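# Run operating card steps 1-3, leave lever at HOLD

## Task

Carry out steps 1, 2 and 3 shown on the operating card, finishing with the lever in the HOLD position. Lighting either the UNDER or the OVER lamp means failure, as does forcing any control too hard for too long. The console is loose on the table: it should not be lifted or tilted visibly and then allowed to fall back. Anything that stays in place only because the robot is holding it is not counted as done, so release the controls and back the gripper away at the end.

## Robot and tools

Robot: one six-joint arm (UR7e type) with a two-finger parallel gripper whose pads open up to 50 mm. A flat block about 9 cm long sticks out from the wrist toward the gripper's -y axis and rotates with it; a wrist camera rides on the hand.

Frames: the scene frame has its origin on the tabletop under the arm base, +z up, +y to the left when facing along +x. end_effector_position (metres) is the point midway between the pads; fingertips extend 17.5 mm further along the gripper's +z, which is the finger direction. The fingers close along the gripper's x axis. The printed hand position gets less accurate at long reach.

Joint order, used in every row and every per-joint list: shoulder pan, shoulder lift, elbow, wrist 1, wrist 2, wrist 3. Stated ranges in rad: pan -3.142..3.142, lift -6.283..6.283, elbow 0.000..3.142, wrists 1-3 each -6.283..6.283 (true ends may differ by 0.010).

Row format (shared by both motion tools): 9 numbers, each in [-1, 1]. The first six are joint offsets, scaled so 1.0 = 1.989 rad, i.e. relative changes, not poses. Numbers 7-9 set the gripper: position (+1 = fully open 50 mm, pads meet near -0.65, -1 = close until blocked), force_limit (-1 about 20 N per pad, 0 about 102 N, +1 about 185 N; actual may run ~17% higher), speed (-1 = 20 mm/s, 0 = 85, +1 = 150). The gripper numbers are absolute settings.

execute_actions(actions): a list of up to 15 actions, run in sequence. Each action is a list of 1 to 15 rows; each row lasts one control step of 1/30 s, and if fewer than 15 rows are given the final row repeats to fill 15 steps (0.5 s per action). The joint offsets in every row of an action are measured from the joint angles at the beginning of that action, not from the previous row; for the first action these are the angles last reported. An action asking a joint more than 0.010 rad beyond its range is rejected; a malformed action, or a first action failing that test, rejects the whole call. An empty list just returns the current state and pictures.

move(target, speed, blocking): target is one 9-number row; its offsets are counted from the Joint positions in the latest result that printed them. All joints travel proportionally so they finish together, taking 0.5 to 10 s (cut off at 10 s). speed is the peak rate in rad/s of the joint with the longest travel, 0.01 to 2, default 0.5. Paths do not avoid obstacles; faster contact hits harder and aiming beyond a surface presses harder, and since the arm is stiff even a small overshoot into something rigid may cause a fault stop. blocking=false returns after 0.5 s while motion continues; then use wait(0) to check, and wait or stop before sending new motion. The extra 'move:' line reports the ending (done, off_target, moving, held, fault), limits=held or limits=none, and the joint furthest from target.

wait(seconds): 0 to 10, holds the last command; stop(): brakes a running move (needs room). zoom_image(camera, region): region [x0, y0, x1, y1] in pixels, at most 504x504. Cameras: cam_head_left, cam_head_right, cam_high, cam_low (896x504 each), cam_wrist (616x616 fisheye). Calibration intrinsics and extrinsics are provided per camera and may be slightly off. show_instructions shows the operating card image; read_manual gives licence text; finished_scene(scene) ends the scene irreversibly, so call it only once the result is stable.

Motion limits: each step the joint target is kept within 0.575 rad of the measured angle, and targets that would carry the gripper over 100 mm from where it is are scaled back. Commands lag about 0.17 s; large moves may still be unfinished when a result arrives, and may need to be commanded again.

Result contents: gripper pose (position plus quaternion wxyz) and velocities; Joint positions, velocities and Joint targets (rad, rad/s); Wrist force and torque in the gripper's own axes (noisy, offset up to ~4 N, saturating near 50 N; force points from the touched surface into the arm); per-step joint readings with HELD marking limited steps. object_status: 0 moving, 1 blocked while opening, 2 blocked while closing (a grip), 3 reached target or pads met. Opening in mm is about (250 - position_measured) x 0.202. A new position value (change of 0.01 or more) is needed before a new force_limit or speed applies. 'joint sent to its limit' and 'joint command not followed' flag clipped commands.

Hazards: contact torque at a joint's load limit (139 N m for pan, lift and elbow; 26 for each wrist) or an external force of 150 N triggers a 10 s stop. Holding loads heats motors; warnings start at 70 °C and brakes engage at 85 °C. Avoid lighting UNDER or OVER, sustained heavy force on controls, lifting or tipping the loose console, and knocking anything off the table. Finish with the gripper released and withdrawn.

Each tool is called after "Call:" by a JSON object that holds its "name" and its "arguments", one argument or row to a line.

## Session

Call:
{"name": "show_instructions", "arguments": {

}}

Call:
{"name": "execute_actions", "arguments": {
  "actions": []
}}

Reference images for this scene: operating card.

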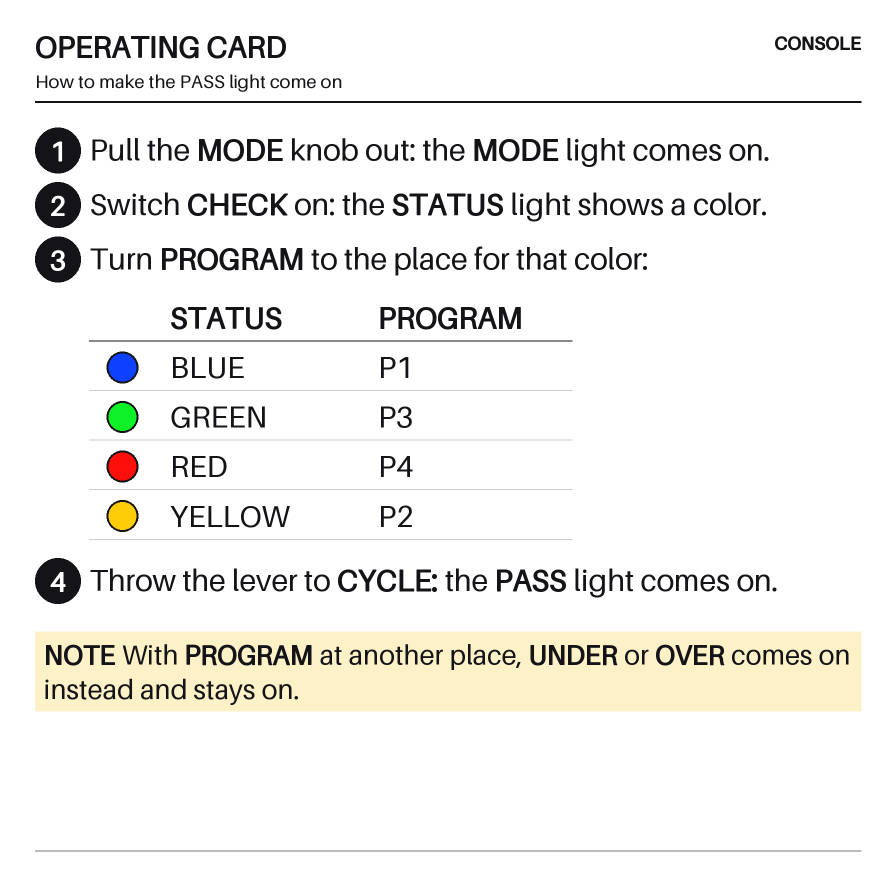

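Scene clock: 0.00 s.
end_effector_position=(+0.6648, -0.0743, +0.3613) position_measured=3 object_status=3 end_effector_quat_wxyz=(-0.069, -0.535, +0.840, -0.056) end_effector_velocity=(+0.000, -0.000, -0.000) end_effector_angular_velocity=(+0.000, +0.001, +0.001)
Joint names: [shoulder pan, shoulder lift, elbow, wrist 1, wrist 2, wrist 3]
Joint positions: [ 0.262 -1.943  1.915 -2.224 -2.117 -2.753]
Joint velocities: [-0.001  0.    -0.     0.001  0.001 -0.001]
Motor temperatures (°C, as the motors report them): [28 30 32 38 35 38]
Wrist force (N, on the end effector, along its own x y z axes, offset not removed): no reading
Wrist torque (N m, same axes, about the end effector's origin, offset not removed): no reading
Joint targets: [0.262 -1.943 1.915 -2.224 -2.117 -2.753]
camera_calibration (this result's frames):
cam_wrist: T_world_to_cam=[[-0.457195, -0.874606, 0.161361, 0.188355], [-0.832496, 0.484695, 0.268369, 0.489104], [-0.312928, -0.0116357, -0.949706, 0.694168], [0, 0, 0, 1]] pos_world=[0.710516, -0.0642524, 0.497602]

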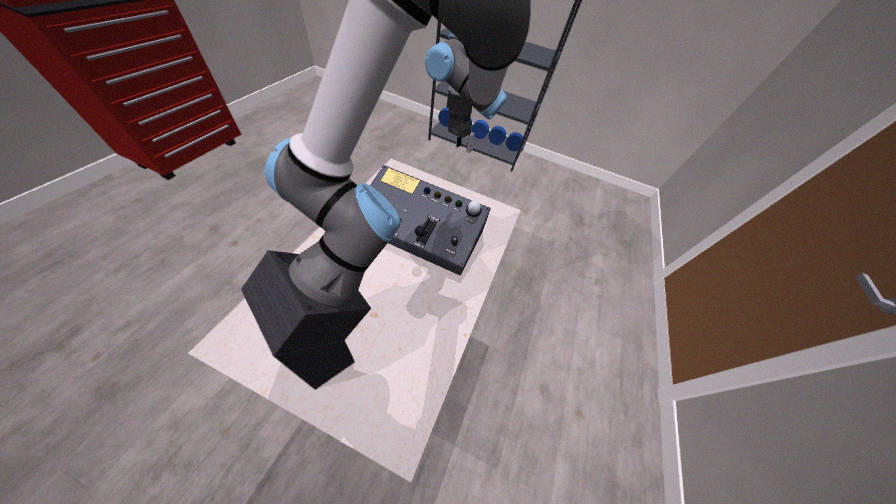

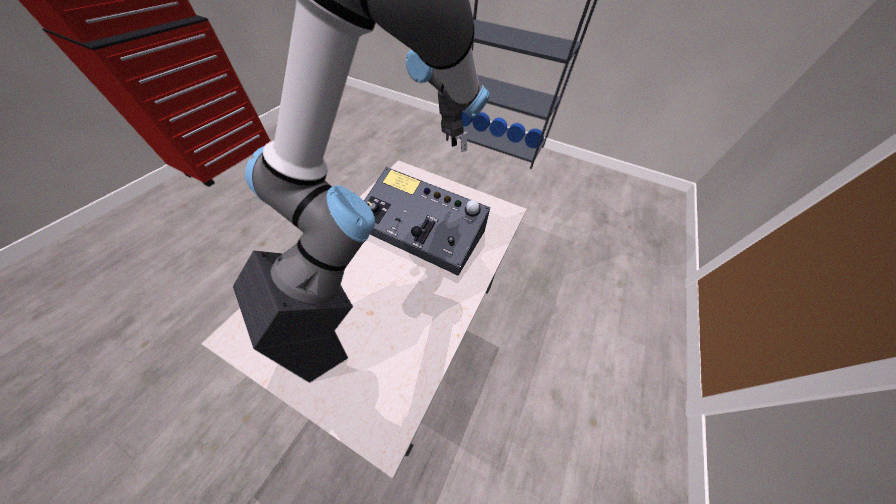

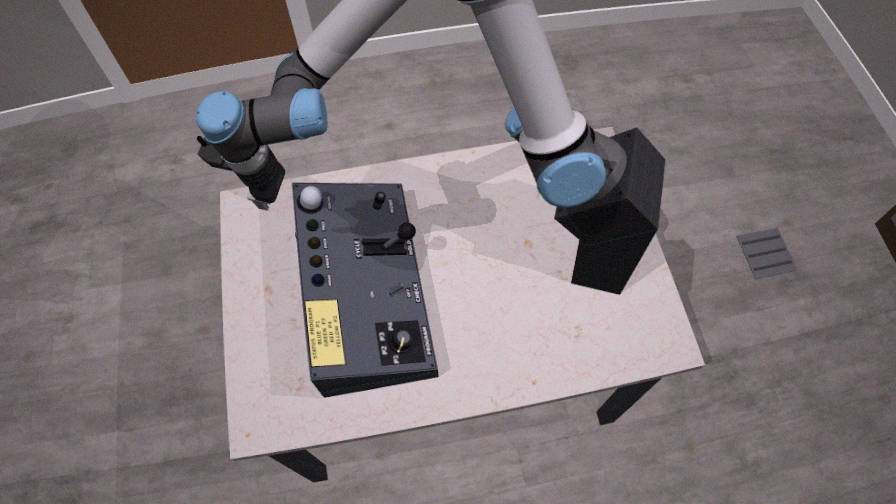

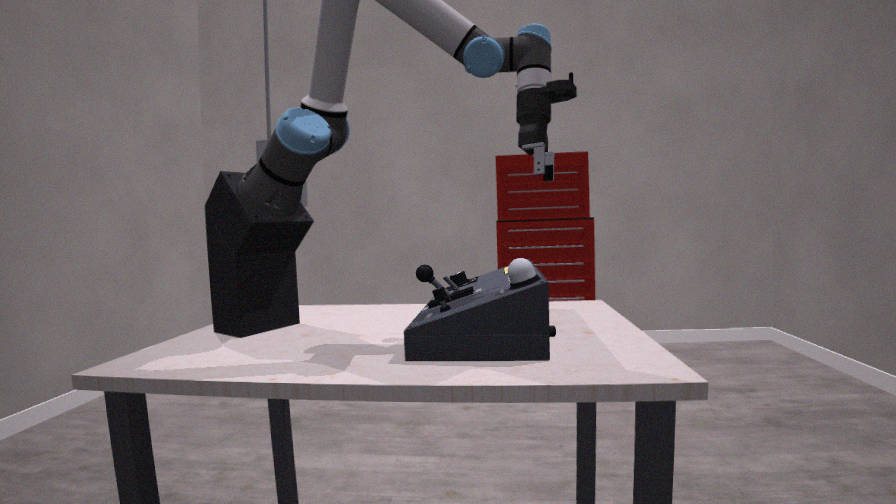

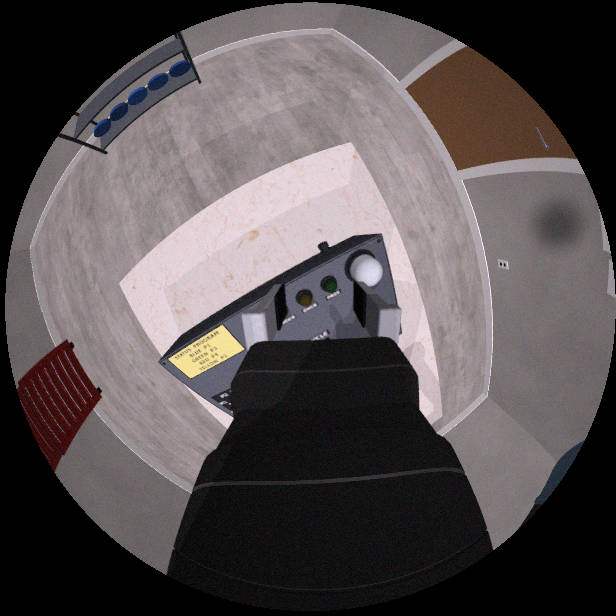

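Call:
{"name": "zoom_image", "arguments": {
  "camera": "cam_low",
  "region": [390,240,570,370]
}}

Call:
{"name": "zoom_image", "arguments": {
  "camera": "cam_high",
  "region": [280,170,460,410]
}}

Region (390, 240, 570, 370) of cam_low's 896x504 image, scaled by 2.800, with more detail than that image has.

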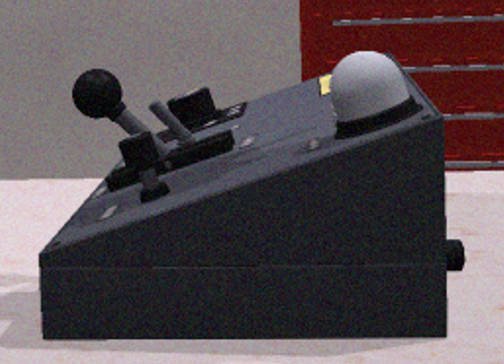

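Region (280, 170, 460, 410) of cam_high's 896x504 image, scaled by 2.100, with more detail than that image has; it fills the left 378 columns of this view, and the rest is white.

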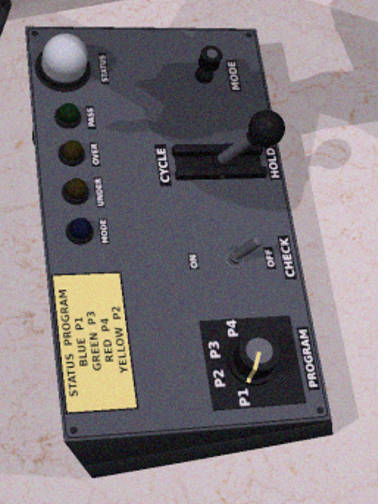

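Call:
{"name": "move", "arguments": {
  "target": [-0.37,0,0.05,0.84,1.0,-0.39,1,-0.7,0],
  "speed": 1.8
}}

Call:
{"name": "move", "arguments": {
  "target": [-0.2042,0.005,0.1134,0.4395,0.5234,-0.2013,1,-0.7,0],
  "speed": 1.2
}}

Call:
{"name": "zoom_image", "arguments": {
  "camera": "cam_wrist",
  "region": [230,200,410,360]
}}

Call:
{"name": "zoom_image", "arguments": {
  "camera": "cam_low",
  "region": [390,230,490,330]
}}

Scene clock: 35.13 s.
end_effector_position=(+0.6320, +0.0692, +0.3716) position_measured=3 object_status=3 end_effector_quat_wxyz=(+0.176, +0.155, +0.727, +0.645) end_effector_velocity=(-0.000, -0.000, +0.000) end_effector_angular_velocity=(+0.000, +0.002, -0.001)
Joint names: [shoulder pan, shoulder lift, elbow, wrist 1, wrist 2, wrist 3]
Joint positions: [-0.474 -1.943  2.014 -0.554 -0.129 -3.529]
Joint velocities: [-0.001 -0.001  0.001  0.002  0.     0.   ]
Motor temperatures (°C, as the motors report them): [28 30 32 38 35 38]
Wrist force (N, on the end effector, along its own x y z axes, offset not removed): [-0.2 0.0 -0.1]
Wrist torque (N m, same axes, about the end effector's origin, offset not removed): [0.12 0.13 -0.07]
Joint targets: [-0.474 -1.943 2.014 -0.553 -0.129 -3.529]
move: done; limits=none; farthest joint: the wrist 2, 0.001 radians from its target (1.989 radians at the start)
camera_calibration (this result's frames):
cam_wrist: T_world_to_cam=[[-0.882358, 0.47032, -0.0156045, 0.538574], [-0.105325, -0.165062, 0.980643, -0.289857], [0.45864, 0.866922, 0.19518, -0.278468], [0, 0, 0, 1]] pos_world=[0.572403, -0.059737, 0.347002]

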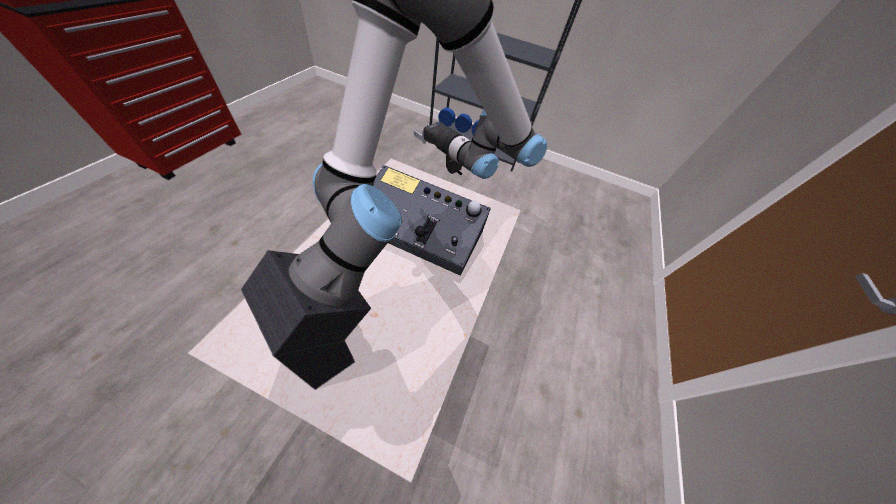

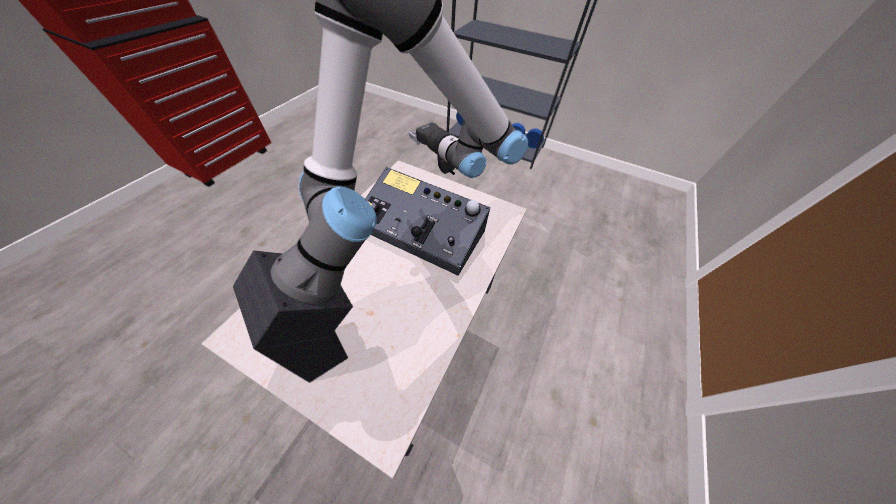

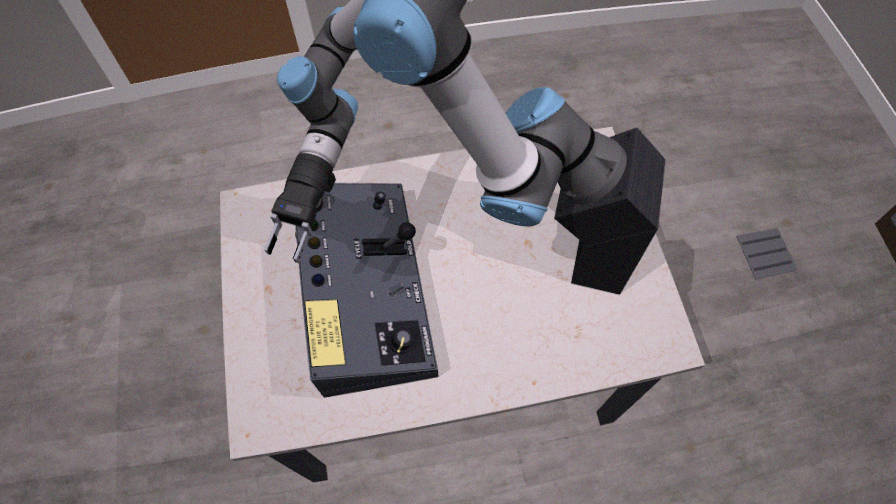

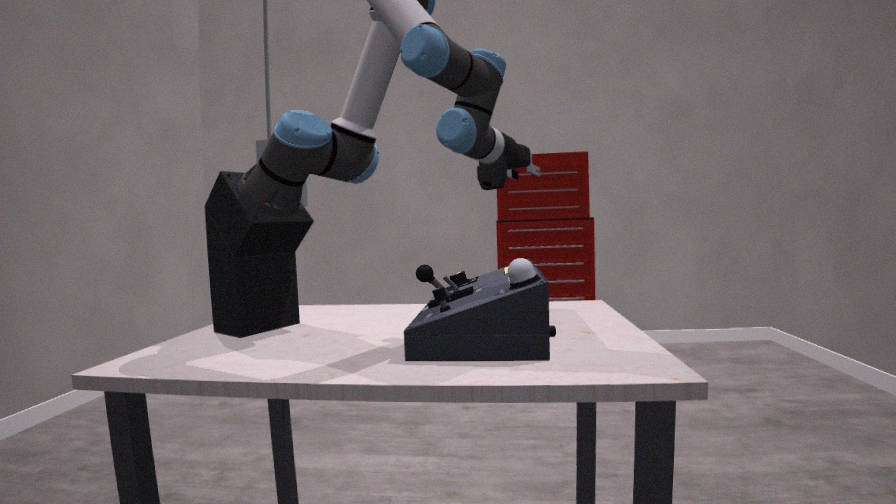

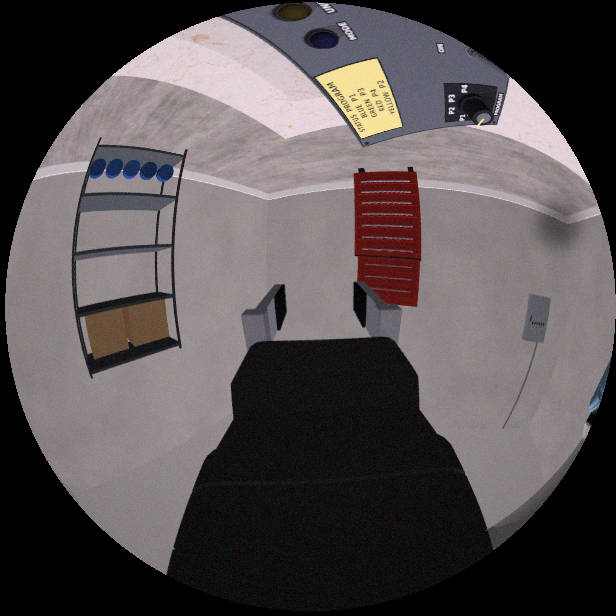

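Scene clock: 36.73 s.
end_effector_position=(+0.4299, -0.1664, +0.1687) position_measured=3 object_status=3 end_effector_quat_wxyz=(+0.108, +0.698, +0.699, +0.108) end_effector_velocity=(-0.001, +0.000, -0.001) end_effector_angular_velocity=(+0.000, +0.004, -0.001)
Joint names: [shoulder pan, shoulder lift, elbow, wrist 1, wrist 2, wrist 3]
Joint positions: [-0.88  -1.933  2.24   0.32   0.912 -3.929]
Joint velocities: [-0.001  0.001  0.001  0.001  0.002 -0.001]
Motor temperatures (°C, as the motors report them): [28 30 32 38 35 38]
Wrist force (N, on the end effector, along its own x y z axes, offset not removed): [-1.5 -0.7 0.5]
Wrist torque (N m, same axes, about the end effector's origin, offset not removed): [0.03 0.43 -0.13]
Joint targets: [-0.880 -1.933 2.240 0.320 0.912 -3.929]
move: done; limits=none; farthest joint: the shoulder pan, 0.000 radians from its target (0.406 radians at the start)
camera_calibration (this result's frames):
cam_wrist: T_world_to_cam=[[0.0429497, 0.999077, 0.0000098054, 0.155448], [0.819473, -0.0352342, 0.572034, -0.458032], [0.571507, -0.0245607, -0.82023, 0.0324794], [0, 0, 0, 1]] pos_world=[0.350106, -0.170645, 0.288649]

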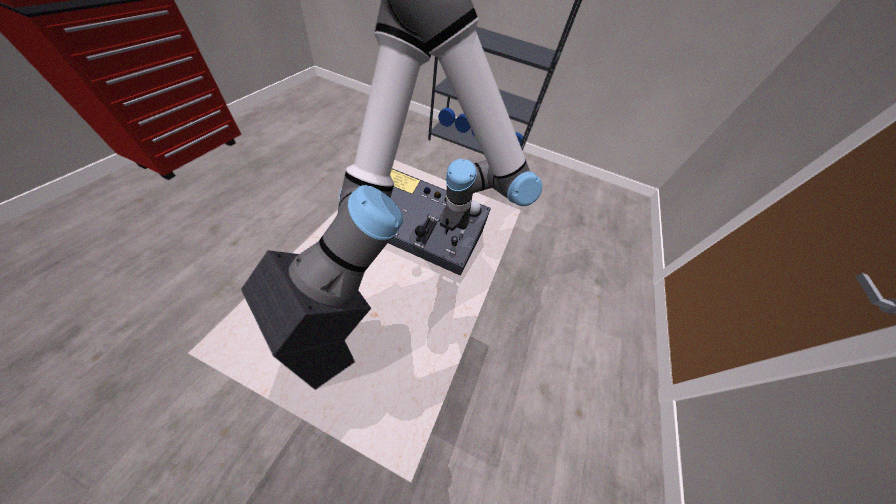

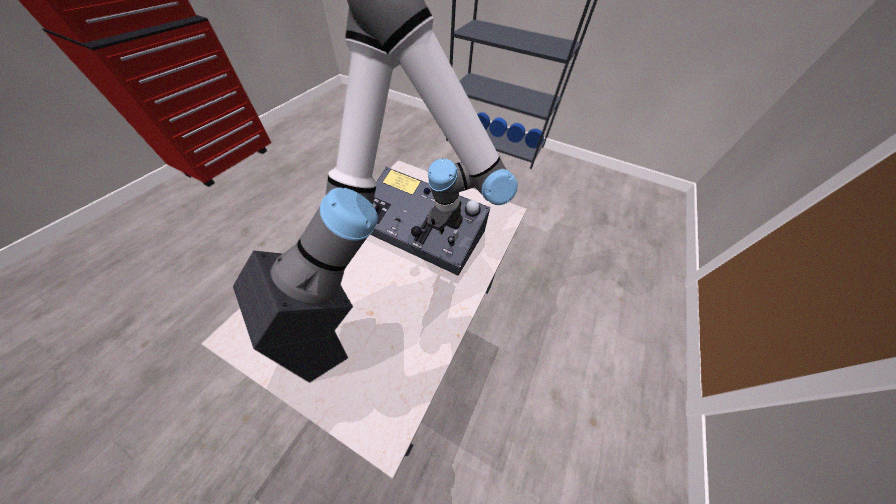

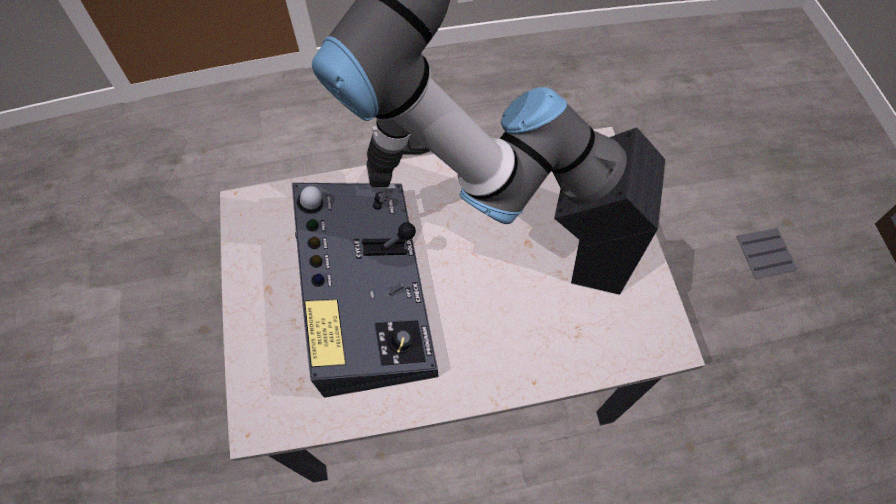

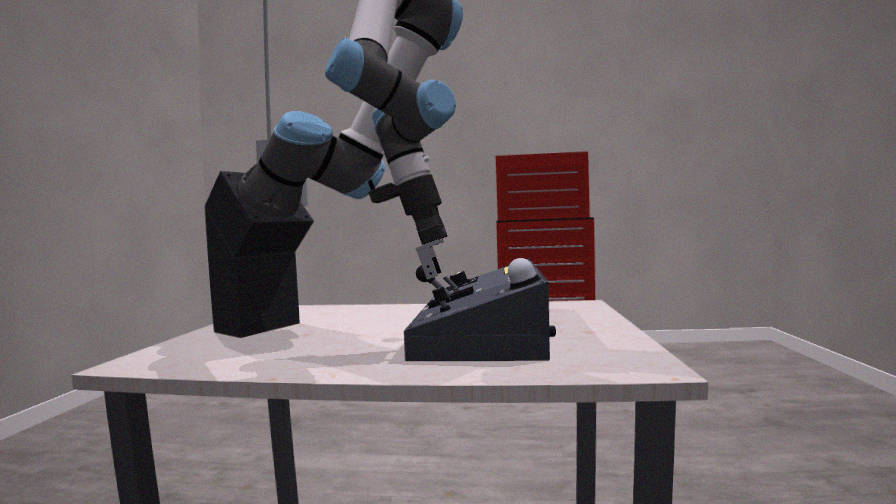

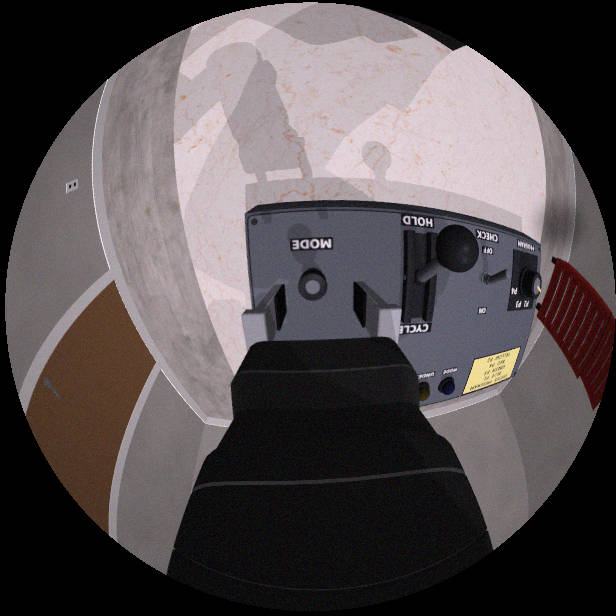

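Region (230, 200, 410, 360) of cam_wrist's 616x616 image, scaled by 2.800, with more detail than that image has.

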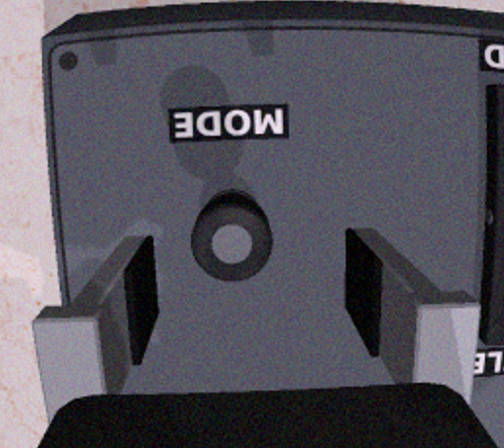

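Region (390, 230, 490, 330) of cam_low's 896x504 image, scaled by 5.040, with more detail than that image has.

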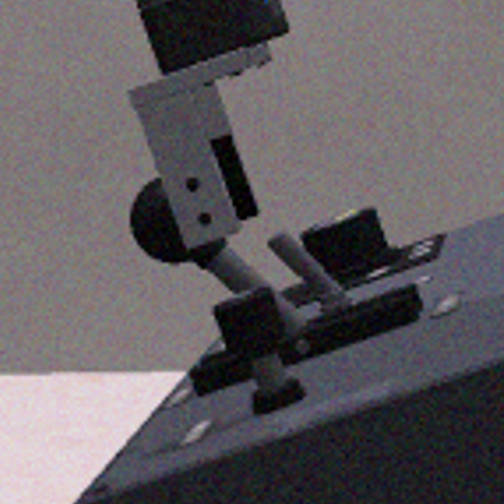

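Call:
{"name": "move", "arguments": {
  "target": [0.0699,0.0830,-0.0292,-0.0808,0.0578,0.0479,1,-0.7,0],
  "speed": 0.3
}}

Call:
{"name": "zoom_image", "arguments": {
  "camera": "cam_wrist",
  "region": [230,200,410,360]
}}

Call:
{"name": "zoom_image", "arguments": {
  "camera": "cam_low",
  "region": [390,230,490,330]
}}

Scene clock: 50.97 s.
end_effector_position=(+0.4453, -0.1704, +0.1191) position_measured=3 object_status=3 end_effector_quat_wxyz=(+0.107, +0.698, +0.699, +0.108) end_effector_velocity=(-0.000, +0.001, -0.001) end_effector_angular_velocity=(+0.003, -0.000, -0.002)
Joint names: [shoulder pan, shoulder lift, elbow, wrist 1, wrist 2, wrist 3]
Joint positions: [-0.741 -1.768  2.182  0.16   1.027 -3.834]
Joint velocities: [ 0.001  0.003  0.    -0.002 -0.001  0.003]
Motor temperatures (°C, as the motors report them): [28 30 32 38 35 38]
Wrist force (N, on the end effector, along its own x y z axes, offset not removed): [1.8 3.1 -0.1]
Wrist torque (N m, same axes, about the end effector's origin, offset not removed): [0.56 -0.21 -0.11]
Joint targets: [-0.741 -1.768 2.182 0.160 1.027 -3.834]
move: done; limits=none; farthest joint: the shoulder pan, 0.000 radians from its target (0.139 radians at the start)
camera_calibration (this result's frames):
cam_wrist: T_world_to_cam=[[0.0431216, 0.99907, 0.000107499, 0.158676], [0.81963, -0.0354382, 0.571796, -0.442546], [0.571268, -0.0245687, -0.820396, -0.0169863], [0, 0, 0, 1]] pos_world=[0.365585, -0.174629, 0.239093]

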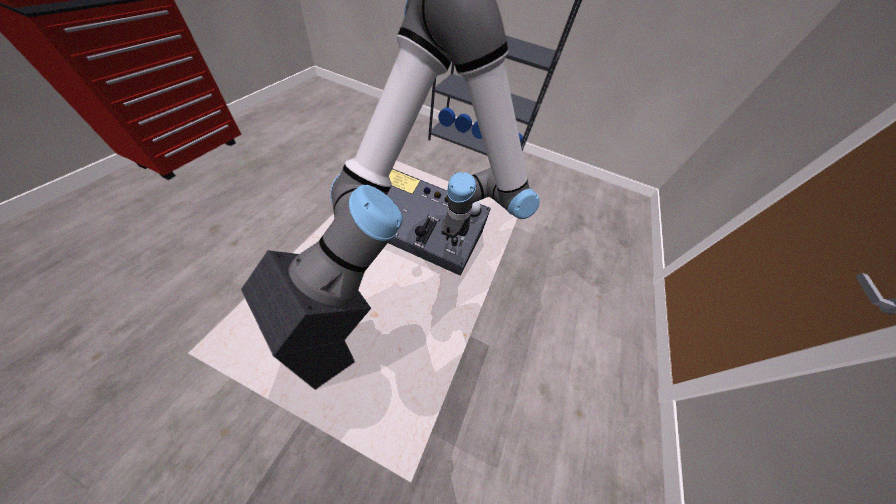

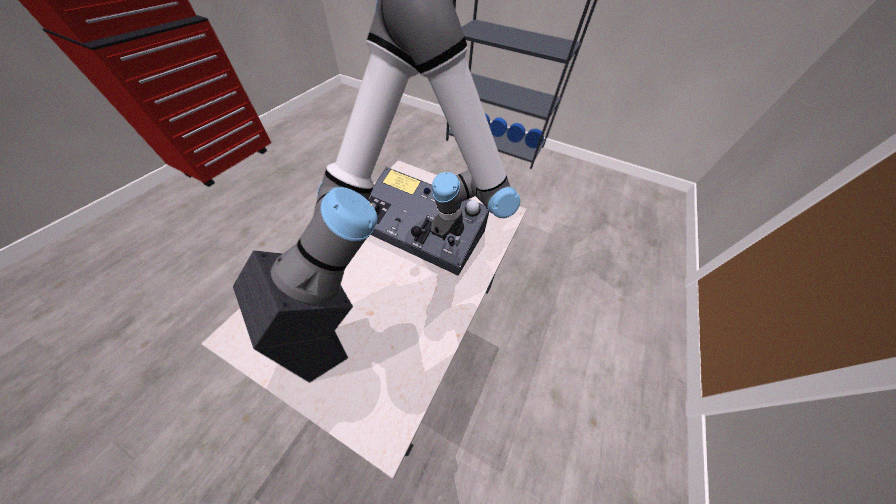

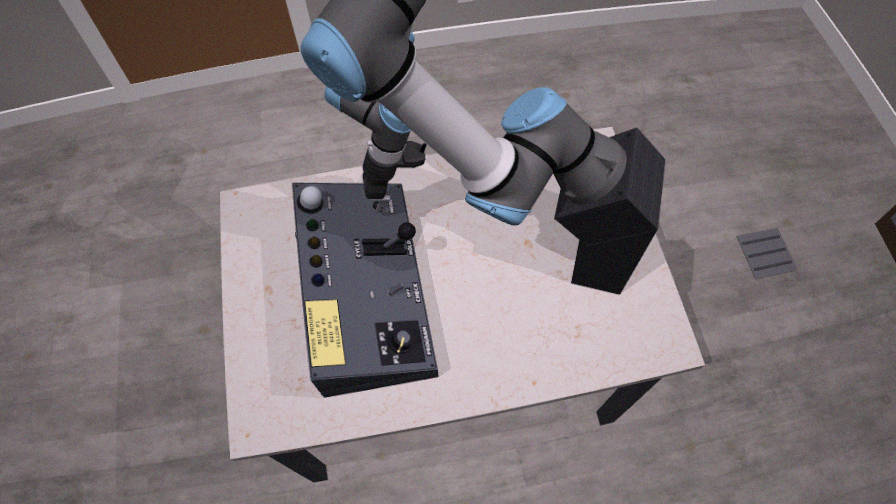

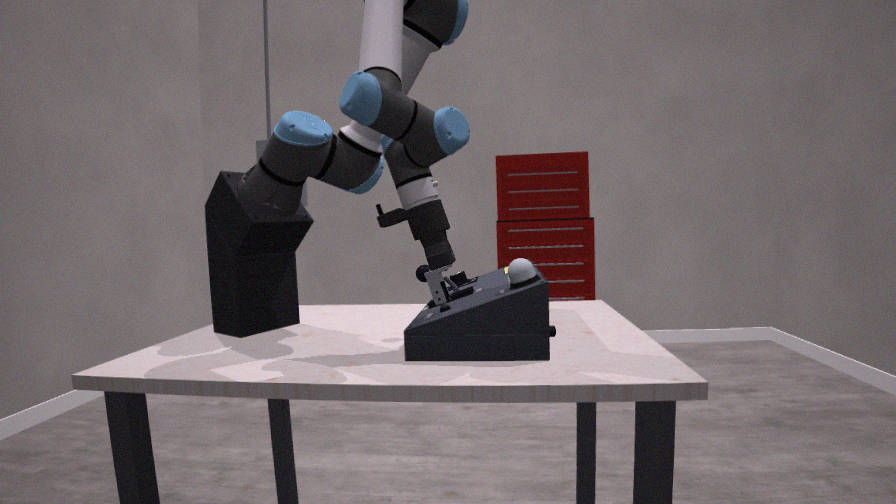

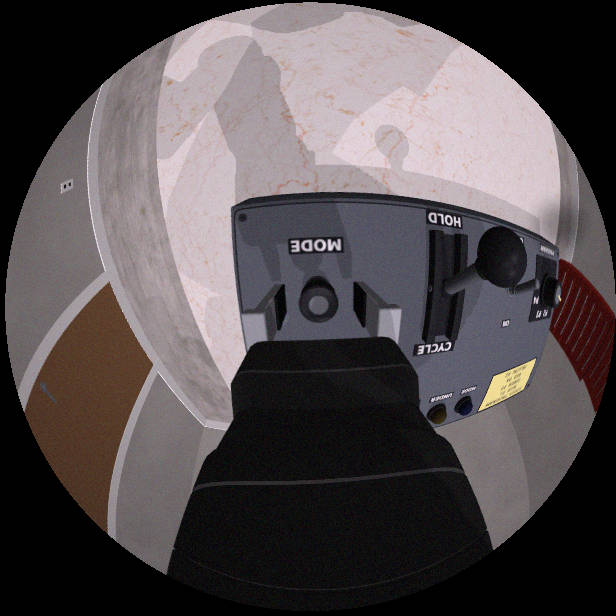

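Region (230, 200, 410, 360) of cam_wrist's 616x616 image, scaled by 2.800, with more detail than that image has.

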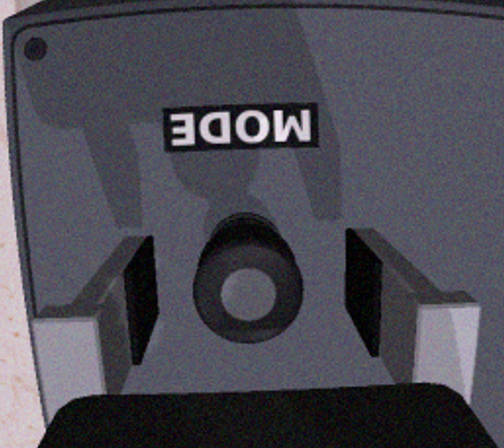

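Region (390, 230, 490, 330) of cam_low's 896x504 image, scaled by 5.040, with more detail than that image has.

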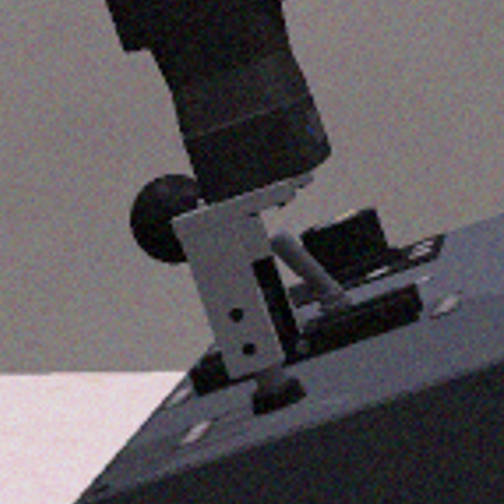

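Call:
{"name": "move", "arguments": {
  "target": [0,0,0,0,0.0025,0,-1,-0.7,0],
  "speed": 0.1
}}

Call:
{"name": "move", "arguments": {
  "target": [-0.0160,-0.0199,0.0073,0.0180,-0.0134,-0.0103,-1,-0.7,0],
  "speed": 0.07
}}

Scene clock: 58.30 s.
end_effector_position=(+0.4446, -0.1714, +0.1190) position_measured=130 object_status=2 end_effector_quat_wxyz=(+0.108, +0.699, +0.699, +0.106) end_effector_velocity=(-0.000, +0.000, -0.000) end_effector_angular_velocity=(+0.001, +0.000, -0.002)
Joint names: [shoulder pan, shoulder lift, elbow, wrist 1, wrist 2, wrist 3]
Joint positions: [-0.741 -1.768  2.181  0.16   1.032 -3.834]
Joint velocities: [ 0.     0.001  0.    -0.001  0.     0.002]
Motor temperatures (°C, as the motors report them): [28 30 32 38 35 38]
Wrist force (N, on the end effector, along its own x y z axes, offset not removed): [-0.1 14.9 2.0]
Wrist torque (N m, same axes, about the end effector's origin, offset not removed): [0.13 0.10 -0.19]
Joint targets: [-0.741 -1.768 2.182 0.160 1.032 -3.834]
move: done; limits=none; farthest joint: the elbow, 0.001 radians from its target (0.000 radians at the start)
camera_calibration (this result's frames):
cam_wrist: T_world_to_cam=[[0.0441973, 0.999017, -0.00354162, 0.159683], [0.821289, -0.0343156, 0.569479, -0.442135], [0.568797, -0.0280781, -0.821998, -0.0160409], [0, 0, 0, 1]] pos_world=[0.365188, -0.175149, 0.239167]

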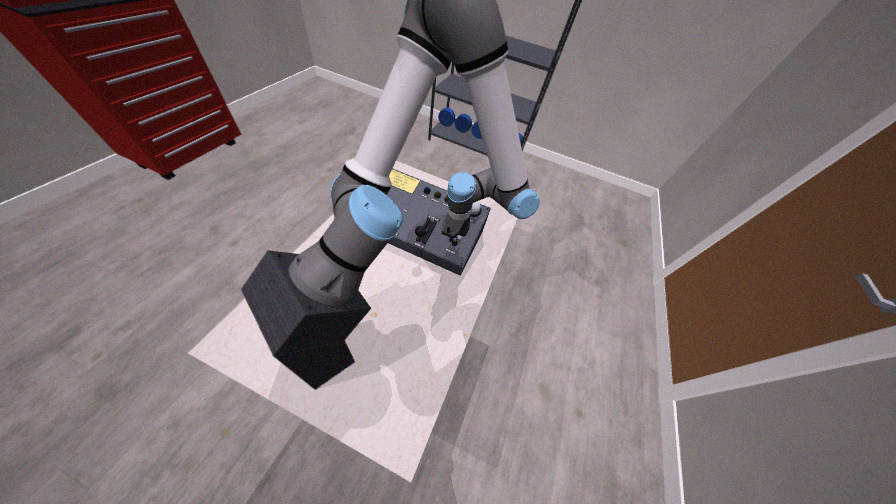

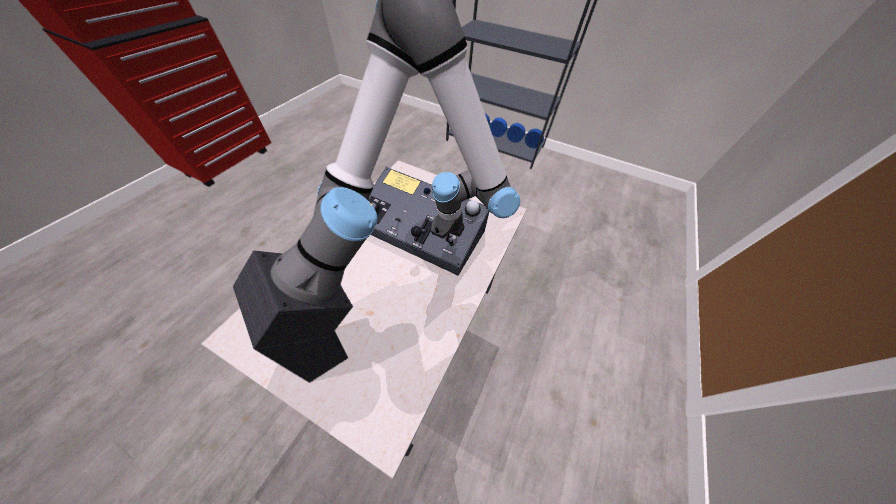

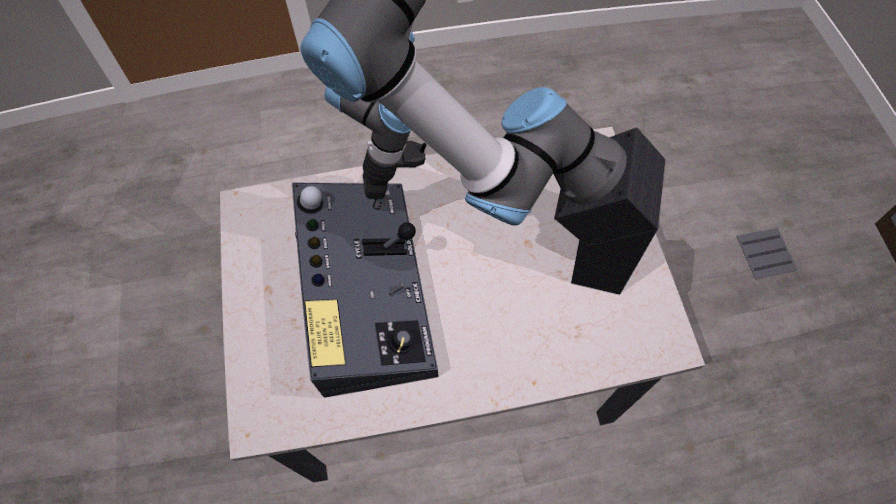

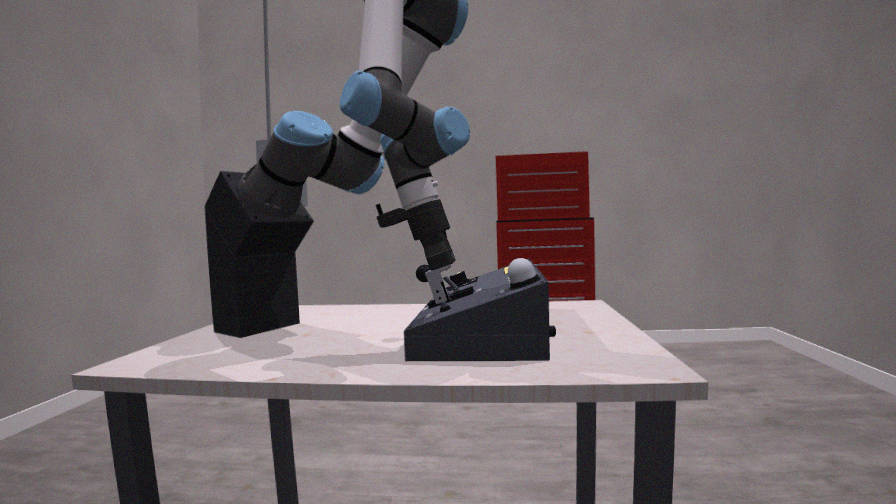

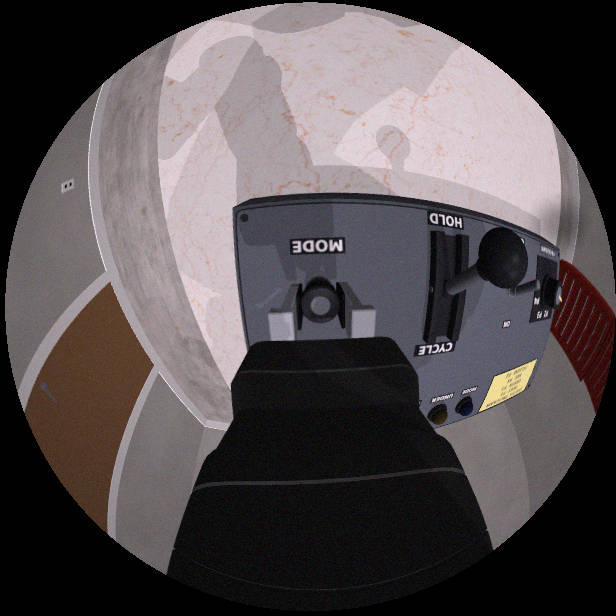

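Scene clock: 59.23 s.
end_effector_position=(+0.4407, -0.1714, +0.1313) position_measured=130 object_status=2 end_effector_quat_wxyz=(+0.108, +0.699, +0.699, +0.106) end_effector_velocity=(+0.001, -0.001, +0.001) end_effector_angular_velocity=(-0.001, -0.002, +0.000)
Joint names: [shoulder pan, shoulder lift, elbow, wrist 1, wrist 2, wrist 3]
Joint positions: [-0.773 -1.807  2.196  0.195  1.005 -3.854]
Joint velocities: [-0.001 -0.002  0.    -0.    -0.002  0.   ]
Motor temperatures (°C, as the motors report them): [28 30 32 38 35 38]
Wrist force (N, on the end effector, along its own x y z axes, offset not removed): [-1.8 13.0 -4.0]
Wrist torque (N m, same axes, about the end effector's origin, offset not removed): [0.15 0.12 -0.06]
Joint targets: [-0.773 -1.807 2.196 0.196 1.005 -3.854]
move: done; limits=none; farthest joint: the shoulder pan, 0.000 radians from its target (0.032 radians at the start)
camera_calibration (this result's frames):
cam_wrist: T_world_to_cam=[[0.0441732, 0.999018, -0.00355705, 0.159908], [0.82129, -0.034287, 0.56948, -0.445954], [0.568799, -0.0280771, -0.821997, -0.00367777], [0, 0, 0, 1]] pos_world=[0.361286, -0.175145, 0.251508]

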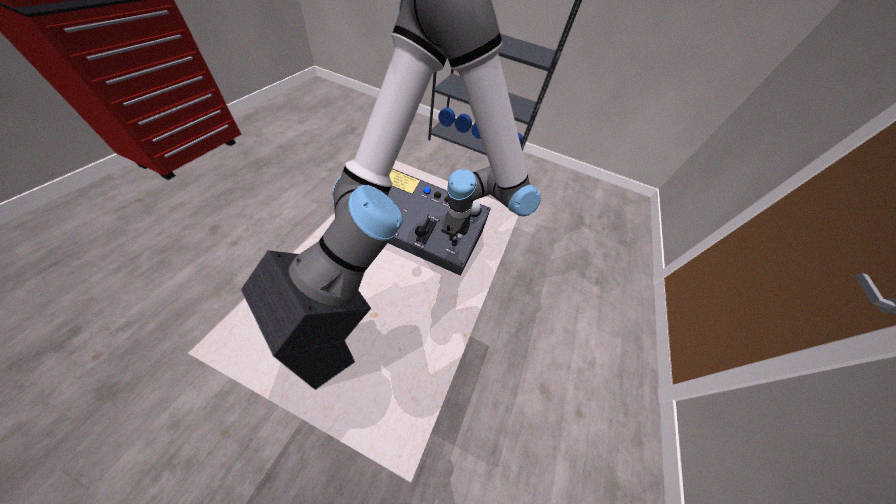

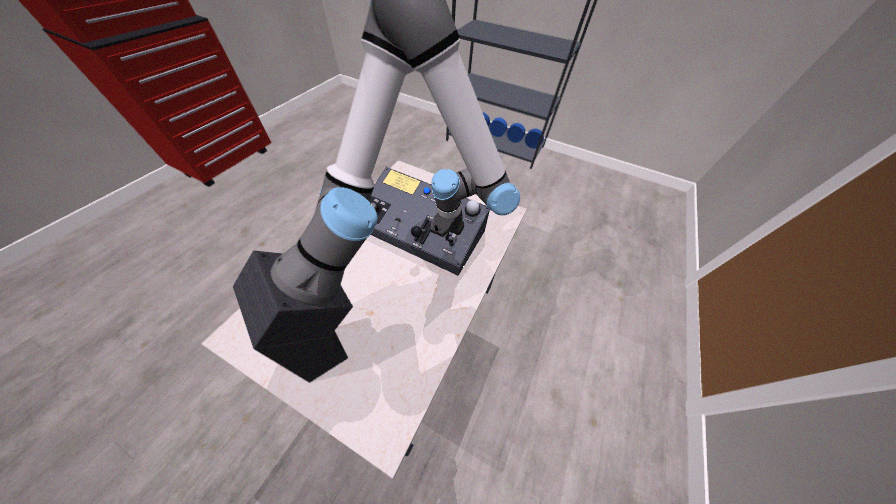

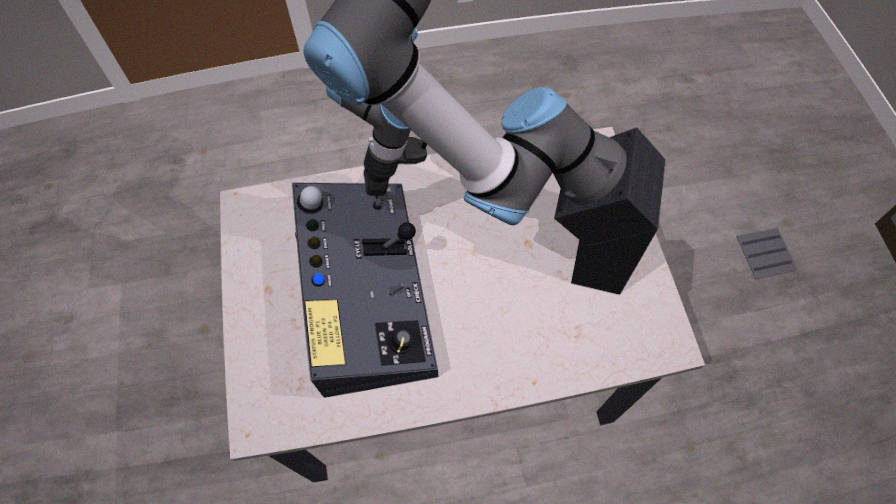

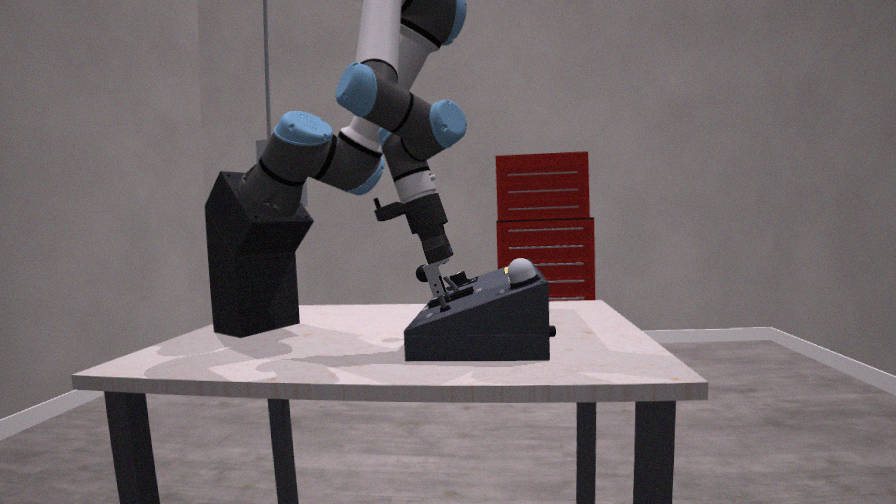

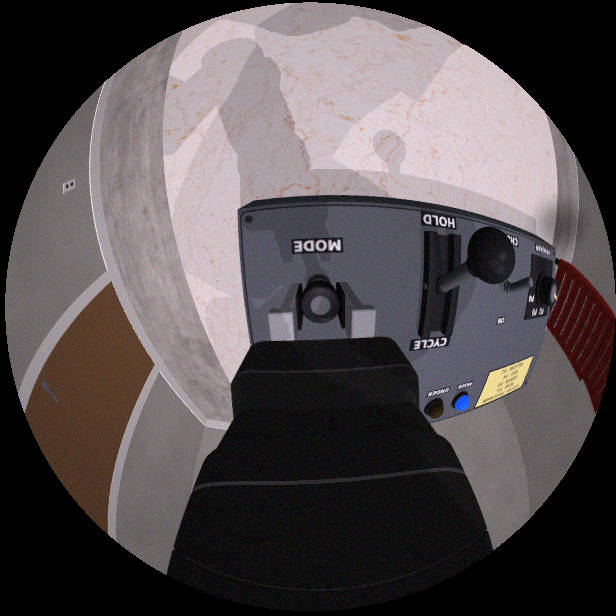

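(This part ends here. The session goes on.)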